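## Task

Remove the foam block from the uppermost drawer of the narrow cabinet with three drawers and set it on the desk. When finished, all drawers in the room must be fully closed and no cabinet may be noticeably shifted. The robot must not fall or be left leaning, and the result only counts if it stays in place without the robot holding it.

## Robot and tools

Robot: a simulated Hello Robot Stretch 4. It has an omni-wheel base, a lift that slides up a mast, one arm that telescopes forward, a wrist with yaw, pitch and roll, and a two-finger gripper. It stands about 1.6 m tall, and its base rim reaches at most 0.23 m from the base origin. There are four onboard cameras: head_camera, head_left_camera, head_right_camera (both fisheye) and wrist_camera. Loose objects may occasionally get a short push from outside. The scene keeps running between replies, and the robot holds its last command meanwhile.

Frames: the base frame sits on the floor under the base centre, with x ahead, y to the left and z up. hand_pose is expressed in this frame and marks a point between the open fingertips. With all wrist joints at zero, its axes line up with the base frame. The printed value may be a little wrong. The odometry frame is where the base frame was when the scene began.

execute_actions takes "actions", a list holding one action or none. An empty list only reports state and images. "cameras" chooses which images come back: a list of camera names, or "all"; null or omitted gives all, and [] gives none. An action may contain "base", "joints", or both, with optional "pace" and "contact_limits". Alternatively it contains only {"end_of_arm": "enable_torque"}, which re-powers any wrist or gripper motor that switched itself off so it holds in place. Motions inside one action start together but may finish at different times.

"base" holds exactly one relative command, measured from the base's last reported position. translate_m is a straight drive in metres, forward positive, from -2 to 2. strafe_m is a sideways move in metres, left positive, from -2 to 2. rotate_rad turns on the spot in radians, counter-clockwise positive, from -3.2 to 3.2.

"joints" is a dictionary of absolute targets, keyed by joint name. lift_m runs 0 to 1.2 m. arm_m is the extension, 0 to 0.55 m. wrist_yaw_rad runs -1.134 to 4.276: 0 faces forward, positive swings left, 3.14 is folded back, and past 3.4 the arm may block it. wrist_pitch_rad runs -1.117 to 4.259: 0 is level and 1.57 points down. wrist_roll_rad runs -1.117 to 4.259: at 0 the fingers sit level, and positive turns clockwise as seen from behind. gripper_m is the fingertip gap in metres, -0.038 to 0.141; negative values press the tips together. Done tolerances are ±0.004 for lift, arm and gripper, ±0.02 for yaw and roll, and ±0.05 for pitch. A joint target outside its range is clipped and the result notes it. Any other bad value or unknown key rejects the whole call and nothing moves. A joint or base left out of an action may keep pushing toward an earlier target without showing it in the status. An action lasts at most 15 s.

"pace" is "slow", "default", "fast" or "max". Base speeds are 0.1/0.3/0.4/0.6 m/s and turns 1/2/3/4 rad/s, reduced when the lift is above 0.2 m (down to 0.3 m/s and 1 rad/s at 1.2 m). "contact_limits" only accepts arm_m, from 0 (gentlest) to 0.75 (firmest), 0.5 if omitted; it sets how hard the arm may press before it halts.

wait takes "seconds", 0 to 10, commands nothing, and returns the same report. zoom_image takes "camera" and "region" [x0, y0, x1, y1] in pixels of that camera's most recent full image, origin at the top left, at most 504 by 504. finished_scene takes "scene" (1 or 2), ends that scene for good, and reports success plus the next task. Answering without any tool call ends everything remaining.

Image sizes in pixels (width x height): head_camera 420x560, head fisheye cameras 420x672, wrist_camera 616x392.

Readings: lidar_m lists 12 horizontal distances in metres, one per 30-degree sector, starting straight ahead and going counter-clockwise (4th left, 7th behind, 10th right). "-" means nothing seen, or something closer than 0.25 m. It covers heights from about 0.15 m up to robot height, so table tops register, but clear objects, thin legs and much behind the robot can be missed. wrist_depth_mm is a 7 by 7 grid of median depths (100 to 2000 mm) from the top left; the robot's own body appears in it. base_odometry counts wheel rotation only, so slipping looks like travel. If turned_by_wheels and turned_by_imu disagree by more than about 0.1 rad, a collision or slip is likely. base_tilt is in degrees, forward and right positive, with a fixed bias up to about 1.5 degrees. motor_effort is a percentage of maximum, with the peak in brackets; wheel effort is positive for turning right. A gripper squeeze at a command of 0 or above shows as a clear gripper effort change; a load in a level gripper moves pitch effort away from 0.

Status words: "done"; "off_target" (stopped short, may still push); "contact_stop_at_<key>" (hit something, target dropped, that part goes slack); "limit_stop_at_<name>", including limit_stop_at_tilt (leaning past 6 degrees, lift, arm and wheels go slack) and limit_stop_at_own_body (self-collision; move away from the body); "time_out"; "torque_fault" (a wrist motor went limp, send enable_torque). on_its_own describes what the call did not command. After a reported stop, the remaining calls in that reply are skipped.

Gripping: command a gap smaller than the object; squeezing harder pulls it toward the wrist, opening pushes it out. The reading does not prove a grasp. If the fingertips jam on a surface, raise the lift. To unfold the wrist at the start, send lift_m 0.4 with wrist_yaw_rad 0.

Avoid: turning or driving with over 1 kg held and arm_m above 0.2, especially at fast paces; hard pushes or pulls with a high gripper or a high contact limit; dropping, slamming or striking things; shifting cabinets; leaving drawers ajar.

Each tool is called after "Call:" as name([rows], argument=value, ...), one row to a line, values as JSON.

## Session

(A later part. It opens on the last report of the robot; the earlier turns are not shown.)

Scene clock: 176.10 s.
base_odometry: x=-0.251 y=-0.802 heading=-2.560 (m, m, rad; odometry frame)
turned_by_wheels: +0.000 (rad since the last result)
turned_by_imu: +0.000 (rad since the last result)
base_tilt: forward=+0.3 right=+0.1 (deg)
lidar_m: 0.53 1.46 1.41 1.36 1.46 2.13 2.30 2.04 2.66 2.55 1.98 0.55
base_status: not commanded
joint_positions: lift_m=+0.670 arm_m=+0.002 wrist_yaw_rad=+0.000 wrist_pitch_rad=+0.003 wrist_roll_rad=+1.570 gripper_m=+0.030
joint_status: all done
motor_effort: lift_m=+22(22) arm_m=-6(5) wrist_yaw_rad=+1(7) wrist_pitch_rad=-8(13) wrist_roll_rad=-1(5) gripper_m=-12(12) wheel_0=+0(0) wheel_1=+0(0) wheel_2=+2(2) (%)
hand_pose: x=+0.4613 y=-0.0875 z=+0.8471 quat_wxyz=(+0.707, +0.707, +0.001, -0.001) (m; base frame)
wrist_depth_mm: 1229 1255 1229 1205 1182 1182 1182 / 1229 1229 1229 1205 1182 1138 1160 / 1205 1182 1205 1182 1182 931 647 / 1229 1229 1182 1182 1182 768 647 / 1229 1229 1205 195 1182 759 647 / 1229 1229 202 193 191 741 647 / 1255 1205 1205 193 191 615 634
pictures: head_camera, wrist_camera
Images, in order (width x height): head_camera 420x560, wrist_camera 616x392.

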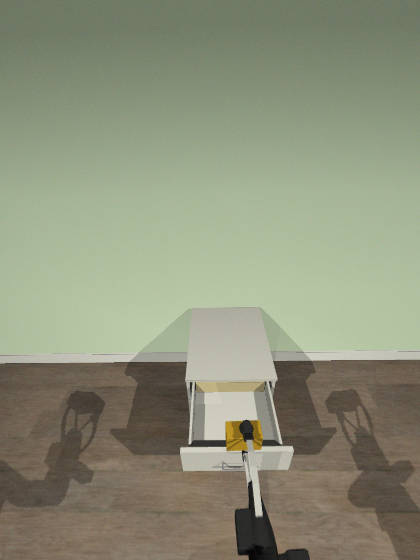

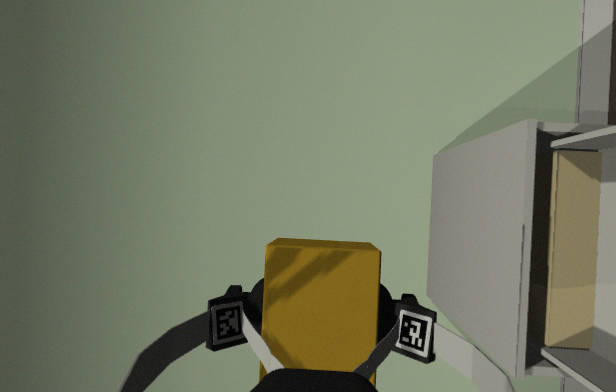

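Call:
execute_actions([
  {"joints": {"lift_m": 0.251}, "pace": "fast"},
], cameras=["wrist_camera"])

Scene clock: 181.33 s.
base_odometry: x=-0.251 y=-0.802 heading=-2.560 (m, m, rad; odometry frame)
turned_by_wheels: +0.000 (rad since the last result)
turned_by_imu: -0.001 (rad since the last result)
base_tilt: forward=+0.4 right=+0.1 (deg)
lidar_m: 0.50 1.44 1.42 1.36 1.44 2.14 2.31 2.05 2.67 2.54 1.97 0.56
base_status: not commanded
joint_positions: lift_m=+0.251 arm_m=+0.002 wrist_yaw_rad=+0.000 wrist_pitch_rad=+0.003 wrist_roll_rad=+1.570 gripper_m=+0.030
joint_status: all done
motor_effort: lift_m=+17(21) arm_m=-6(6) wrist_yaw_rad=+3(1) wrist_pitch_rad=-8(8) wrist_roll_rad=-1(1) gripper_m=-11(12) wheel_0=+0(0) wheel_1=+0(0) wheel_2=+2(2) (%)
hand_pose: x=+0.4613 y=-0.0875 z=+0.4285 quat_wxyz=(+0.707, +0.707, +0.001, -0.001) (m; base frame)
wrist_depth_mm: 1229 1229 1205 1182 1182 1060 691 / 1205 1182 1205 332 329 1042 683 / 1255 1205 1229 332 327 621 621 / 1229 1205 1229 332 329 615 615 / 1205 1229 1205 195 327 615 615 / 1255 1229 202 194 192 615 615 / 1255 1229 334 191 192 615 603
pictures: wrist_camera
Images, in order (width x height): wrist_camera 616x392.

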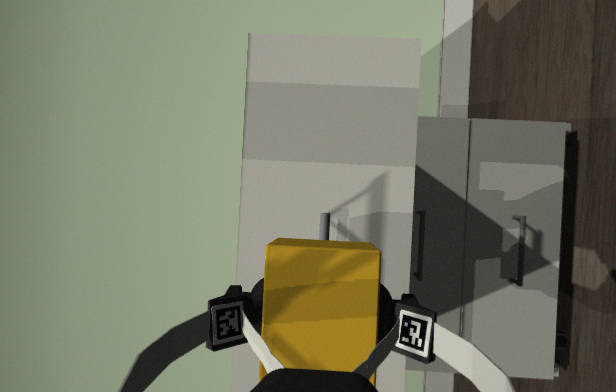

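Call:
execute_actions([
  {"joints": {"arm_m": 0.348}, "contact_limits": {"arm_m": 0.2}, "pace": "slow"},
], cameras=["head_camera", "wrist_camera"])

Scene clock: 189.20 s.
base_odometry: x=-0.251 y=-0.802 heading=-2.560 (m, m, rad; odometry frame)
turned_by_wheels: +0.000 (rad since the last result)
turned_by_imu: -0.001 (rad since the last result)
base_tilt: forward=+0.3 right=+0.1 (deg)
lidar_m: 0.83 1.45 1.42 1.36 1.47 2.16 2.30 2.07 2.67 2.55 1.96 0.89
base_status: not commanded
joint_positions: lift_m=+0.251 arm_m=+0.347 wrist_yaw_rad=+0.000 wrist_pitch_rad=+0.003 wrist_roll_rad=+1.570 gripper_m=+0.030
joint_status: all done
motor_effort: lift_m=+17(17) arm_m=+7(9) wrist_yaw_rad=+2(3) wrist_pitch_rad=-7(8) wrist_roll_rad=-1(0) gripper_m=-11(12) wheel_0=+0(0) wheel_1=+0(0) wheel_2=+1(2) (%)
contact_limits: arm_m 0.2
hand_pose: x=+0.8062 y=-0.0875 z=+0.4286 quat_wxyz=(+0.707, +0.707, +0.001, -0.001) (m; base frame)
wrist_depth_mm: 854 866 286 283 282 279 276 / 842 866 285 283 281 279 277 / 878 866 285 283 279 279 276 / 854 854 286 282 279 278 276 / 878 854 286 191 279 278 276 / 866 854 202 191 190 278 273 / 866 854 285 190 190 277 274
pictures: head_camera, wrist_camera
Images, in order (width x height): head_camera 420x560, wrist_camera 616x392.

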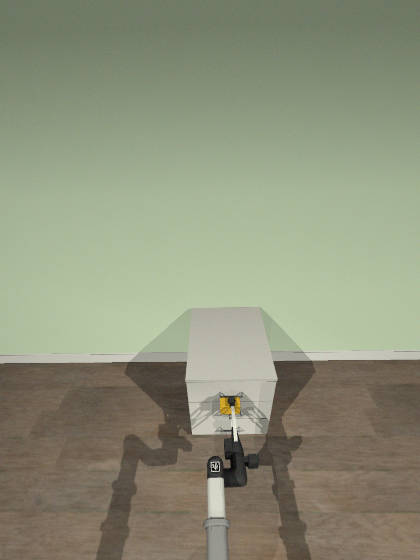

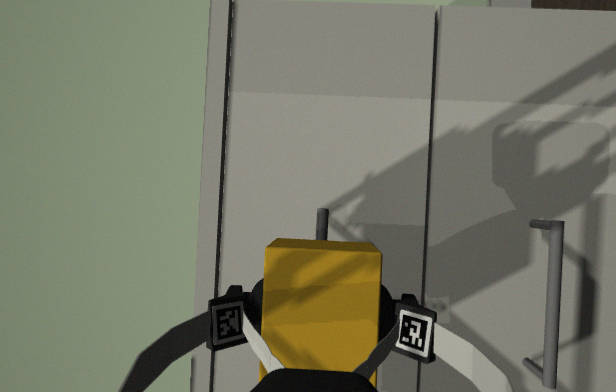

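Call:
execute_actions([
  {"base": {"rotate_rad": 1.6}, "joints": {"arm_m": 0.0, "lift_m": 0.6, "wrist_roll_rad": 0.0}, "pace": "default"},
])

Scene clock: 202.83 s.
base_odometry: x=-0.251 y=-0.802 heading=-0.960 (m, m, rad; odometry frame)
turned_by_wheels: +1.600 (rad since the last result)
turned_by_imu: +1.571 (rad since the last result)
base_tilt: forward=+0.2 right=+0.1 (deg)
lidar_m: 1.36 1.93 2.36 2.29 2.05 2.60 2.55 1.93 0.87 0.81 1.48 1.39
base_status: done
joint_positions: lift_m=+0.600 arm_m=+0.002 wrist_yaw_rad=+0.000 wrist_pitch_rad=+0.003 wrist_roll_rad=+0.000 gripper_m=+0.030
joint_status: all done
motor_effort: lift_m=+23(24) arm_m=-6(7) wrist_yaw_rad=+1(2) wrist_pitch_rad=-6(8) wrist_roll_rad=-1(6) gripper_m=-11(10) wheel_0=+0(9) wheel_1=+1(7) wheel_2=-1(2) (%)
hand_pose: x=+0.4614 y=-0.0874 z=+0.7771 quat_wxyz=(+1.000, +0.000, +0.001, +0.000) (m; base frame)
wrist_depth_mm: - - - - - 1983 1863 / - - - - 1983 1863 1863 / - - - - 1921 1863 1863 / - - - 1537 1863 1921 1397 / 1661 - - 191 1921 1921 1808 / 1661 - 202 191 189 1808 1808 / 1661 1756 1808 190 189 1863 1756
pictures: head_camera, head_left_camera, head_right_camera, wrist_camera
Images, in order (width x height): head_camera 420x560, head_left_camera 420x672, head_right_camera 420x672, wrist_camera 616x392.

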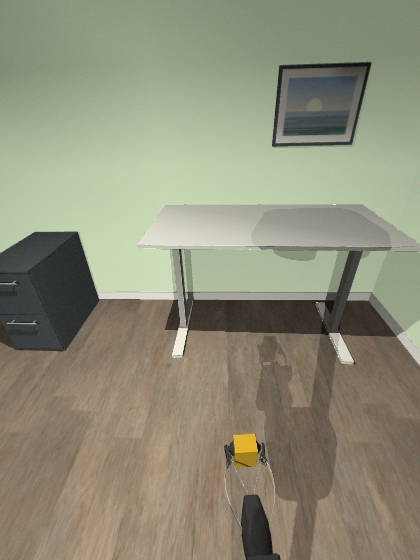

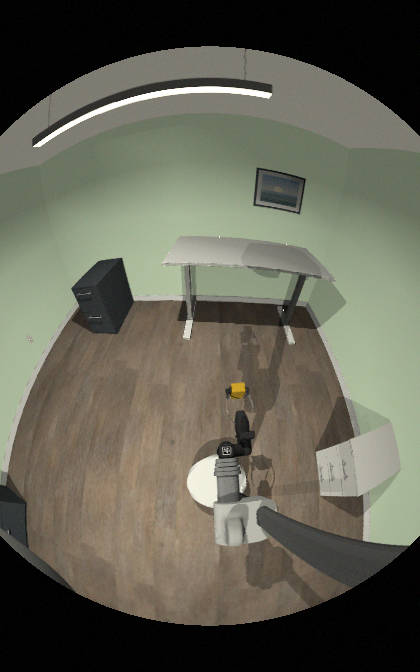

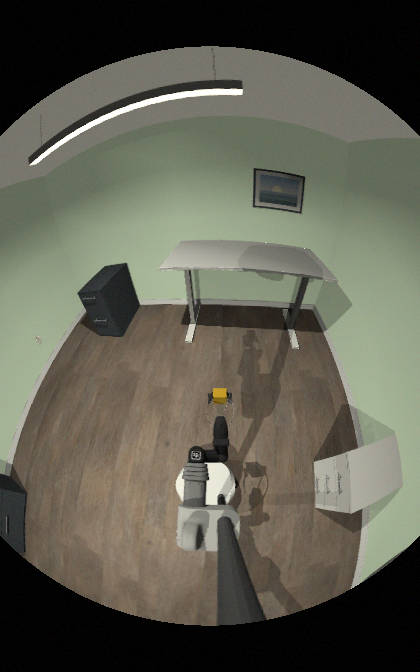

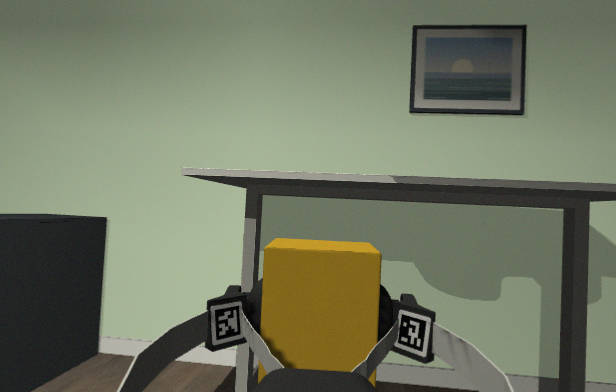

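Call:
zoom_image(camera="head_left_camera", region=[50, 240, 160, 350])

Call:
zoom_image(camera="head_left_camera", region=[300, 410, 420, 530])

Call:
zoom_image(camera="head_right_camera", region=[0, 450, 120, 570])

Call:
zoom_image(camera="head_camera", region=[0, 190, 200, 390])

Region (50, 240, 160, 350) of head_left_camera's 420x672 image, scaled by 4.582, with more detail than that image has.

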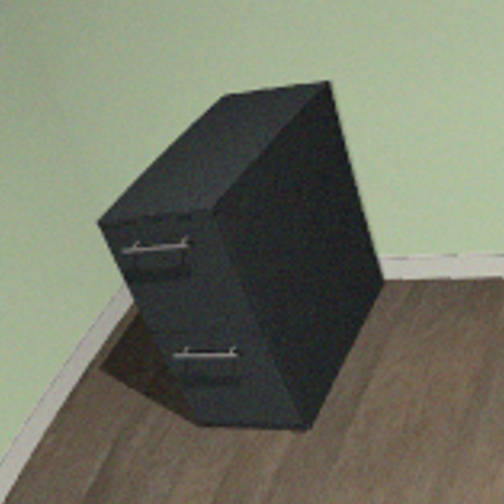

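Region (300, 410, 420, 530) of head_left_camera's 420x672 image, scaled by 4.200, with more detail than that image has.

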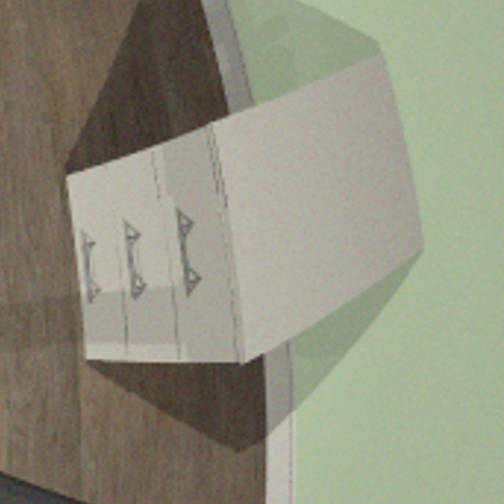

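Region (0, 450, 120, 570) of head_right_camera's 420x672 image, scaled by 4.200, with more detail than that image has.

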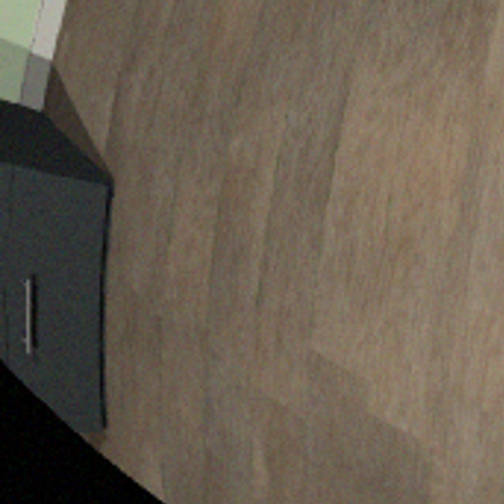

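Region (0, 190, 200, 390) of head_camera's 420x560 image, scaled by 2.520, with more detail than that image has.

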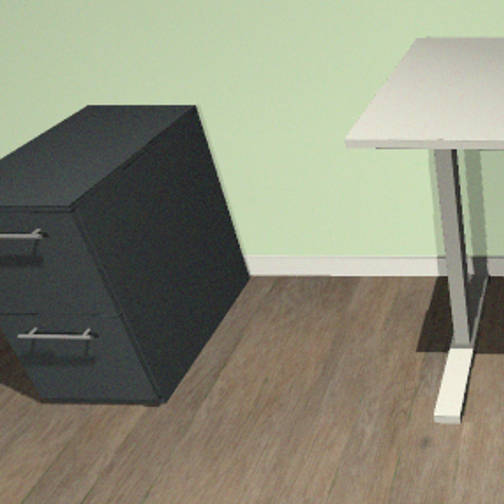

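Call:
execute_actions([
  {"base": {"translate_m": 0.92}, "joints": {"lift_m": 1.11, "wrist_pitch_rad": 1.57}, "pace": "fast"},
], cameras=["head_camera", "wrist_camera"])

Scene clock: 216.70 s.
base_odometry: x=+0.277 y=-1.555 heading=-0.960 (m, m, rad; odometry frame)
turned_by_wheels: +0.000 (rad since the last result)
turned_by_imu: -0.001 (rad since the last result)
base_tilt: forward=+0.3 right=+0.1 (deg)
lidar_m: 0.45 0.48 1.30 2.26 2.40 2.68 3.50 1.22 1.18 1.43 0.64 0.48
base_status: done
joint_positions: lift_m=+1.110 arm_m=+0.002 wrist_yaw_rad=+0.000 wrist_pitch_rad=+1.570 wrist_roll_rad=+0.000 gripper_m=+0.030
joint_status: all done
motor_effort: lift_m=+22(25) arm_m=-6(6) wrist_yaw_rad=+1(0) wrist_pitch_rad=+1(7) wrist_roll_rad=+0(1) gripper_m=-12(11) wheel_0=-2(6) wheel_1=+0(6) wheel_2=+1(9) (%)
hand_pose: x=+0.1730 y=-0.0874 z=+0.9995 quat_wxyz=(+0.707, +0.000, +0.707, +0.000) (m; base frame)
wrist_depth_mm: 1308 1281 1255 1229 1255 1229 1205 / 1308 1255 1255 1281 1255 1229 1205 / 1281 1255 1255 1229 1229 1205 1205 / 1255 1281 1255 1229 1205 1205 1205 / 1281 1255 1281 191 1229 1229 1205 / 1255 1229 202 191 190 1182 1160 / 1229 1229 1229 190 190 1160 1182
pictures: head_camera, wrist_camera
Images, in order (width x height): head_camera 420x560, wrist_camera 616x392.

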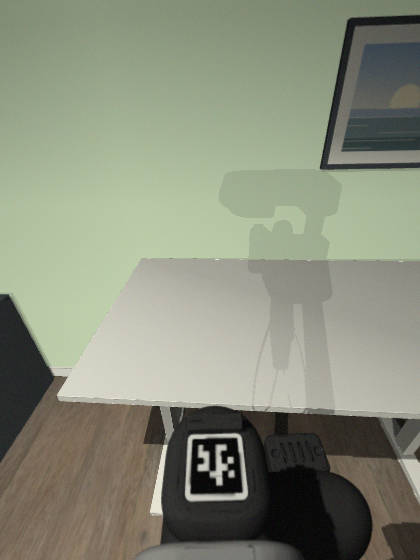

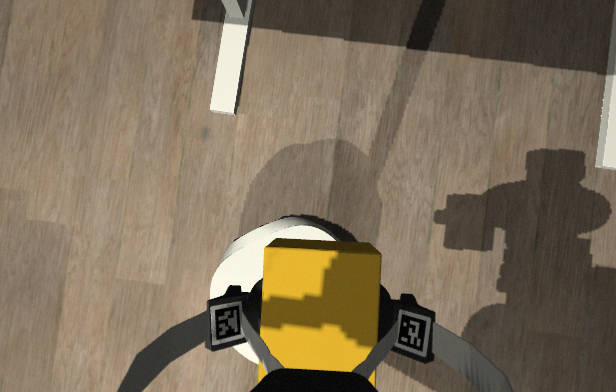

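Call:
execute_actions([
  {"joints": {"arm_m": 0.52, "lift_m": 1.14}, "contact_limits": {"arm_m": 0.2}, "pace": "default"},
], cameras=["head_camera", "wrist_camera"])

Scene clock: 225.77 s.
base_odometry: x=+0.277 y=-1.555 heading=-0.960 (m, m, rad; odometry frame)
turned_by_wheels: +0.000 (rad since the last result)
turned_by_imu: -0.001 (rad since the last result)
base_tilt: forward=+0.3 right=+0.0 (deg)
lidar_m: 0.44 0.49 1.29 2.25 2.40 2.66 3.53 1.22 1.18 1.46 0.64 0.46
base_status: not commanded
joint_positions: lift_m=+1.140 arm_m=+0.519 wrist_yaw_rad=+0.000 wrist_pitch_rad=+1.570 wrist_roll_rad=+0.000 gripper_m=+0.030
joint_status: all done
motor_effort: lift_m=+22(22) arm_m=+6(7) wrist_yaw_rad=+2(0) wrist_pitch_rad=+1(0) wrist_roll_rad=+0(1) gripper_m=-11(9) wheel_0=-2(1) wheel_1=+0(0) wheel_2=+1(1) (%)
contact_limits: arm_m 0.2
hand_pose: x=+0.6901 y=-0.0874 z=+1.0295 quat_wxyz=(+0.707, +0.000, +0.707, +0.000) (m; base frame)
wrist_depth_mm: 315 312 310 307 306 301 298 / 315 310 309 304 303 298 297 / 312 307 307 303 301 297 294 / 310 307 303 303 297 297 294 / 309 304 301 191 296 296 291 / 307 304 201 190 189 293 291 / 304 301 300 190 189 290 289
pictures: head_camera, wrist_camera
Images, in order (width x height): head_camera 420x560, wrist_camera 616x392.

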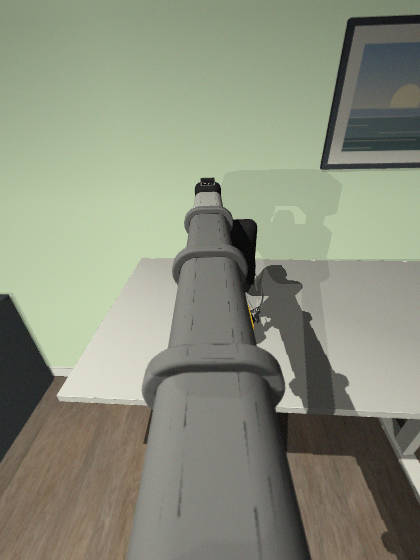

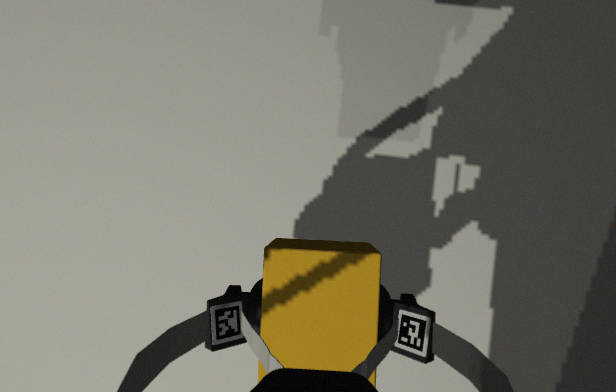

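Call:
execute_actions([
  {"joints": {"lift_m": 1.088}, "pace": "default"},
], cameras=[])

Call:
execute_actions([
  {"joints": {"gripper_m": 0.09}, "pace": "default"},
], cameras=["wrist_camera"])

Scene clock: 230.30 s.
base_odometry: x=+0.277 y=-1.555 heading=-0.960 (m, m, rad; odometry frame)
turned_by_wheels: +0.000 (rad since the last result)
turned_by_imu: -0.001 (rad since the last result)
base_tilt: forward=+0.3 right=+0.1 (deg)
lidar_m: 0.45 0.49 1.32 2.25 2.38 2.71 3.51 1.24 1.22 1.44 0.61 0.48
base_status: not commanded
joint_positions: lift_m=+1.088 arm_m=+0.519 wrist_yaw_rad=+0.000 wrist_pitch_rad=+1.570 wrist_roll_rad=+0.000 gripper_m=+0.030
joint_status: all done
motor_effort: lift_m=+18(21) arm_m=+6(6) wrist_yaw_rad=+1(1) wrist_pitch_rad=+1(2) wrist_roll_rad=+0(0) gripper_m=-12(10) wheel_0=-2(2) wheel_1=+0(0) wheel_2=+1(1) (%)
hand_pose: x=+0.6900 y=-0.0874 z=+0.9779 quat_wxyz=(+0.707, +0.000, +0.707, +0.000) (m; base frame)
wrist_depth_mm: 263 258 257 254 253 250 247 / 260 258 256 252 251 249 246 / 258 255 254 251 250 245 245 / 256 254 251 250 248 245 245 / 254 253 250 191 246 243 242 / 253 251 201 190 190 242 241 / 252 250 247 190 189 239 238
pictures: none
No camera images: the call's "cameras" was empty. Leave "cameras" out to get every camera's image.

Scene clock: 231.70 s.
base_odometry: x=+0.277 y=-1.555 heading=-0.960 (m, m, rad; odometry frame)
turned_by_wheels: +0.000 (rad since the last result)
turned_by_imu: +0.000 (rad since the last result)
base_tilt: forward=+0.4 right=+0.1 (deg)
lidar_m: 0.44 0.50 1.31 2.25 2.37 2.70 3.52 1.26 1.21 1.43 0.61 0.47
base_status: not commanded
joint_positions: lift_m=+1.088 arm_m=+0.519 wrist_yaw_rad=+0.000 wrist_pitch_rad=+1.570 wrist_roll_rad=+0.000 gripper_m=+0.090
joint_status: all done
motor_effort: lift_m=+18(17) arm_m=+6(6) wrist_yaw_rad=+1(1) wrist_pitch_rad=+1(1) wrist_roll_rad=+0(0) gripper_m=-1(13) wheel_0=-2(2) wheel_1=+0(0) wheel_2=+1(1) (%)
hand_pose: x=+0.6900 y=-0.0874 z=+0.9779 quat_wxyz=(+0.707, +0.000, +0.707, +0.000) (m; base frame)
wrist_depth_mm: 263 259 256 255 252 249 249 / 262 259 256 253 252 247 246 / 259 256 253 253 249 247 243 / 257 255 252 250 247 246 242 / 256 253 251 203 245 244 242 / 253 252 202 202 202 242 240 / 252 250 248 155 241 239 239
pictures: wrist_camera
Images, in order (width x height): wrist_camera 616x392.

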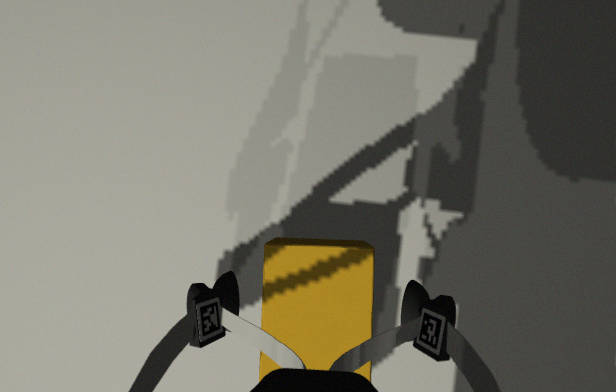

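Call:
execute_actions([
  {"joints": {"lift_m": 1.17}, "pace": "fast"},
])

Scene clock: 237.77 s.
base_odometry: x=+0.277 y=-1.555 heading=-0.960 (m, m, rad; odometry frame)
turned_by_wheels: +0.000 (rad since the last result)
turned_by_imu: -0.001 (rad since the last result)
base_tilt: forward=+0.4 right=+0.1 (deg)
lidar_m: 0.39 0.51 1.31 2.25 2.40 2.68 3.51 1.25 1.19 1.47 0.66 0.46
base_status: not commanded
joint_positions: lift_m=+1.170 arm_m=+0.519 wrist_yaw_rad=+0.000 wrist_pitch_rad=+1.570 wrist_roll_rad=+0.000 gripper_m=+0.090
joint_status: all done
motor_effort: lift_m=+22(24) arm_m=+6(6) wrist_yaw_rad=+0(1) wrist_pitch_rad=+1(1) wrist_roll_rad=+0(0) gripper_m=-1(3) wheel_0=-1(2) wheel_1=+0(0) wheel_2=+1(1) (%)
hand_pose: x=+0.6900 y=-0.0874 z=+1.0595 quat_wxyz=(+0.707, +0.000, +0.707, +0.000) (m; base frame)
wrist_depth_mm: 349 345 342 336 336 332 329 / 345 342 338 336 332 330 327 / 342 342 338 332 330 329 329 / 342 336 334 330 327 325 324 / 338 338 334 285 325 324 322 / 338 334 203 282 324 324 320 / 334 329 330 155 322 319 319
pictures: head_camera, head_left_camera, head_right_camera, wrist_camera
Images, in order (width x height): head_camera 420x560, head_left_camera 420x672, head_right_camera 420x672, wrist_camera 616x392.

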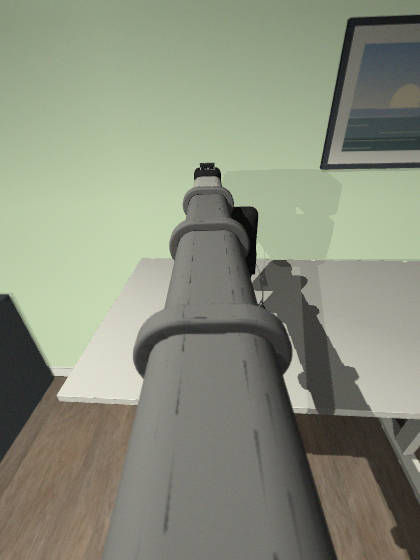

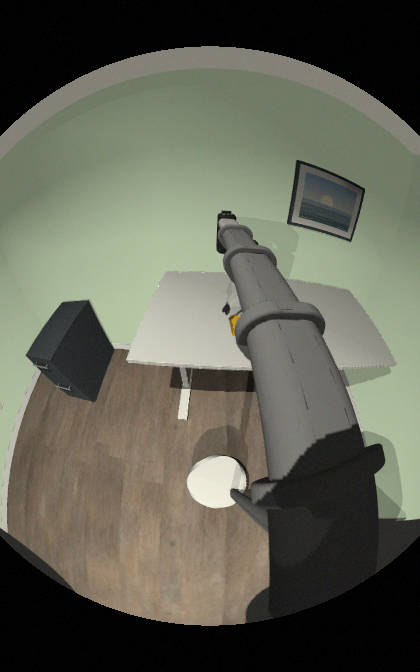

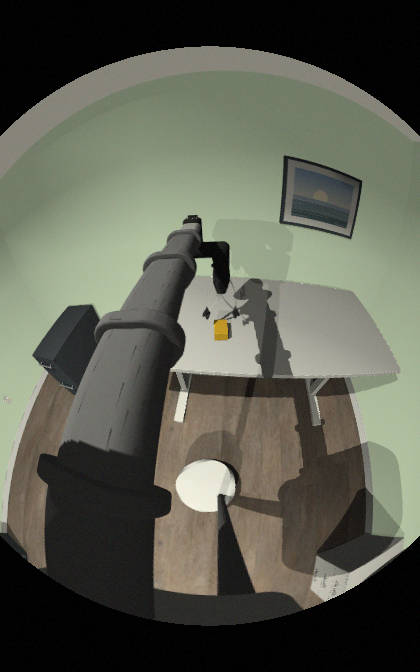

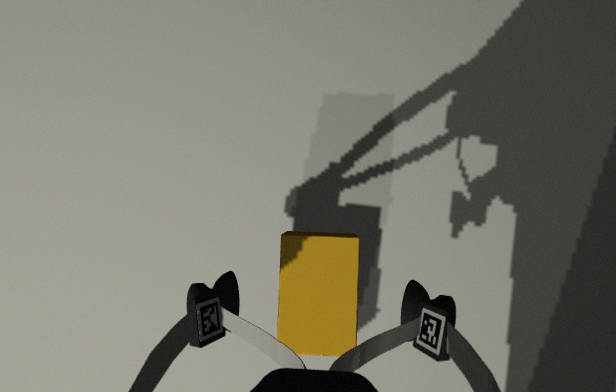

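Call:
zoom_image(camera="head_left_camera", region=[10, 290, 130, 410])

Call:
zoom_image(camera="head_right_camera", region=[290, 500, 420, 630])

Call:
execute_actions([
  {"base": {"rotate_rad": 1.7}, "joints": {"arm_m": 0.0}, "pace": "fast"},
], cameras=["head_camera", "head_left_camera"])

Region (10, 290, 130, 410) of head_left_camera's 420x672 image, scaled by 4.200, with more detail than that image has.

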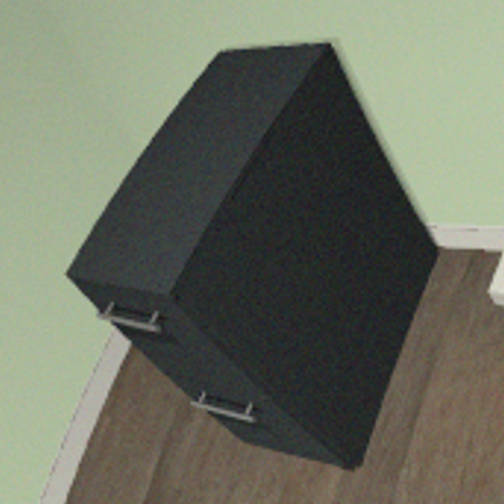

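Region (290, 500, 420, 630) of head_right_camera's 420x672 image, scaled by 3.877, with more detail than that image has.

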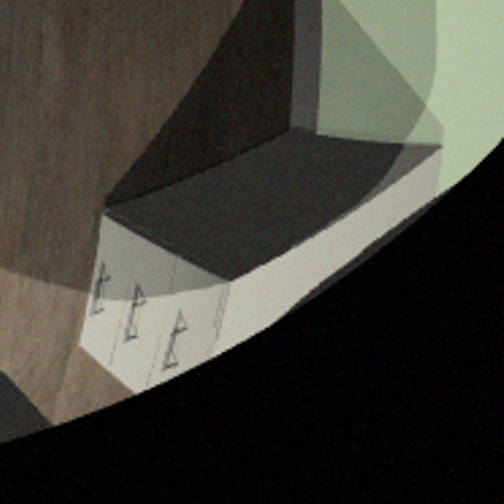

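Scene clock: 245.67 s.
base_odometry: x=+0.277 y=-1.555 heading=+0.739 (m, m, rad; odometry frame)
turned_by_wheels: +1.700 (rad since the last result)
turned_by_imu: +1.669 (rad since the last result)
base_tilt: forward=+0.3 right=+0.1 (deg)
lidar_m: 2.26 2.51 3.18 3.38 1.18 1.32 1.42 0.59 0.48 0.47 0.55 1.32
base_status: done
joint_positions: lift_m=+1.170 arm_m=+0.002 wrist_yaw_rad=+0.000 wrist_pitch_rad=+1.570 wrist_roll_rad=+0.000 gripper_m=+0.090
joint_status: all done
motor_effort: lift_m=+22(22) arm_m=-6(6) wrist_yaw_rad=+0(1) wrist_pitch_rad=+1(0) wrist_roll_rad=+0(0) gripper_m=-1(2) wheel_0=-1(4) wheel_1=-2(5) wheel_2=-2(4) (%)
hand_pose: x=+0.1730 y=-0.0874 z=+1.0595 quat_wxyz=(+0.707, +0.000, +0.707, +0.000) (m; base frame)
wrist_depth_mm: 1366 1366 1336 1336 1308 1281 1308 / 1366 1308 1336 1308 1308 1336 1308 / 1366 1336 1308 1308 1281 1281 1308 / 1336 1336 1308 1308 1308 1281 1255 / 1336 1336 1281 1078 1281 1255 1255 / 1308 1308 202 1078 1308 1281 1255 / 1308 1281 1281 155 1281 1229 1205
pictures: head_camera, head_left_camera
Images, in order (width x height): head_camera 420x560, head_left_camera 420x672.

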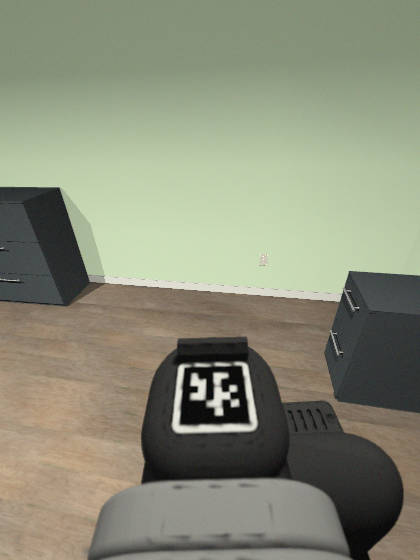

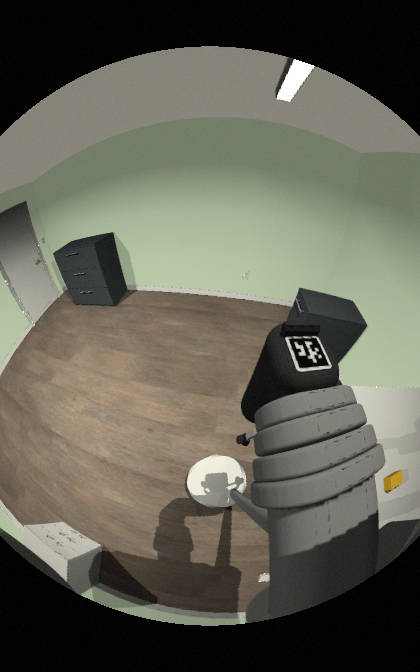

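Call:
zoom_image(camera="head_camera", region=[0, 175, 140, 315])

Call:
zoom_image(camera="head_left_camera", region=[40, 220, 140, 320])

Call:
zoom_image(camera="head_camera", region=[290, 260, 420, 420])

Region (0, 175, 140, 315) of head_camera's 420x560 image, scaled by 3.600, with more detail than that image has.

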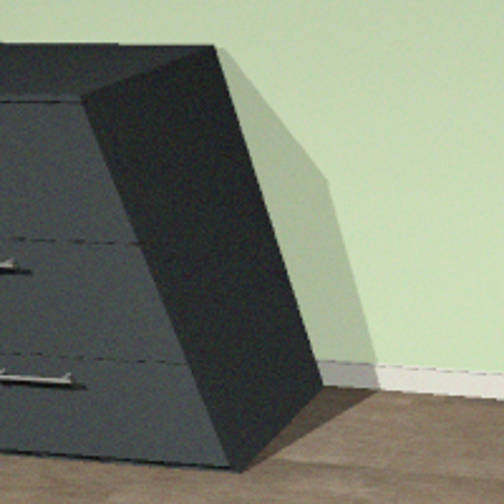

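Region (40, 220, 140, 320) of head_left_camera's 420x672 image, scaled by 5.040, with more detail than that image has.

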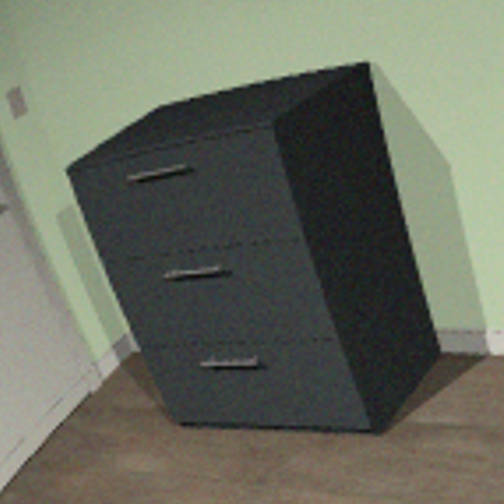

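Region (290, 260, 420, 420) of head_camera's 420x560 image, scaled by 3.150, with more detail than that image has; it fills the left 410 columns of this view, and the rest is white.

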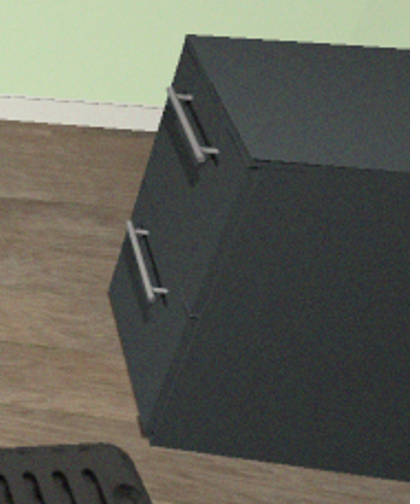

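All drawers are closed and the block is on the desk.

Call:
finished_scene(scene=1)

The scene is finished: the task was done.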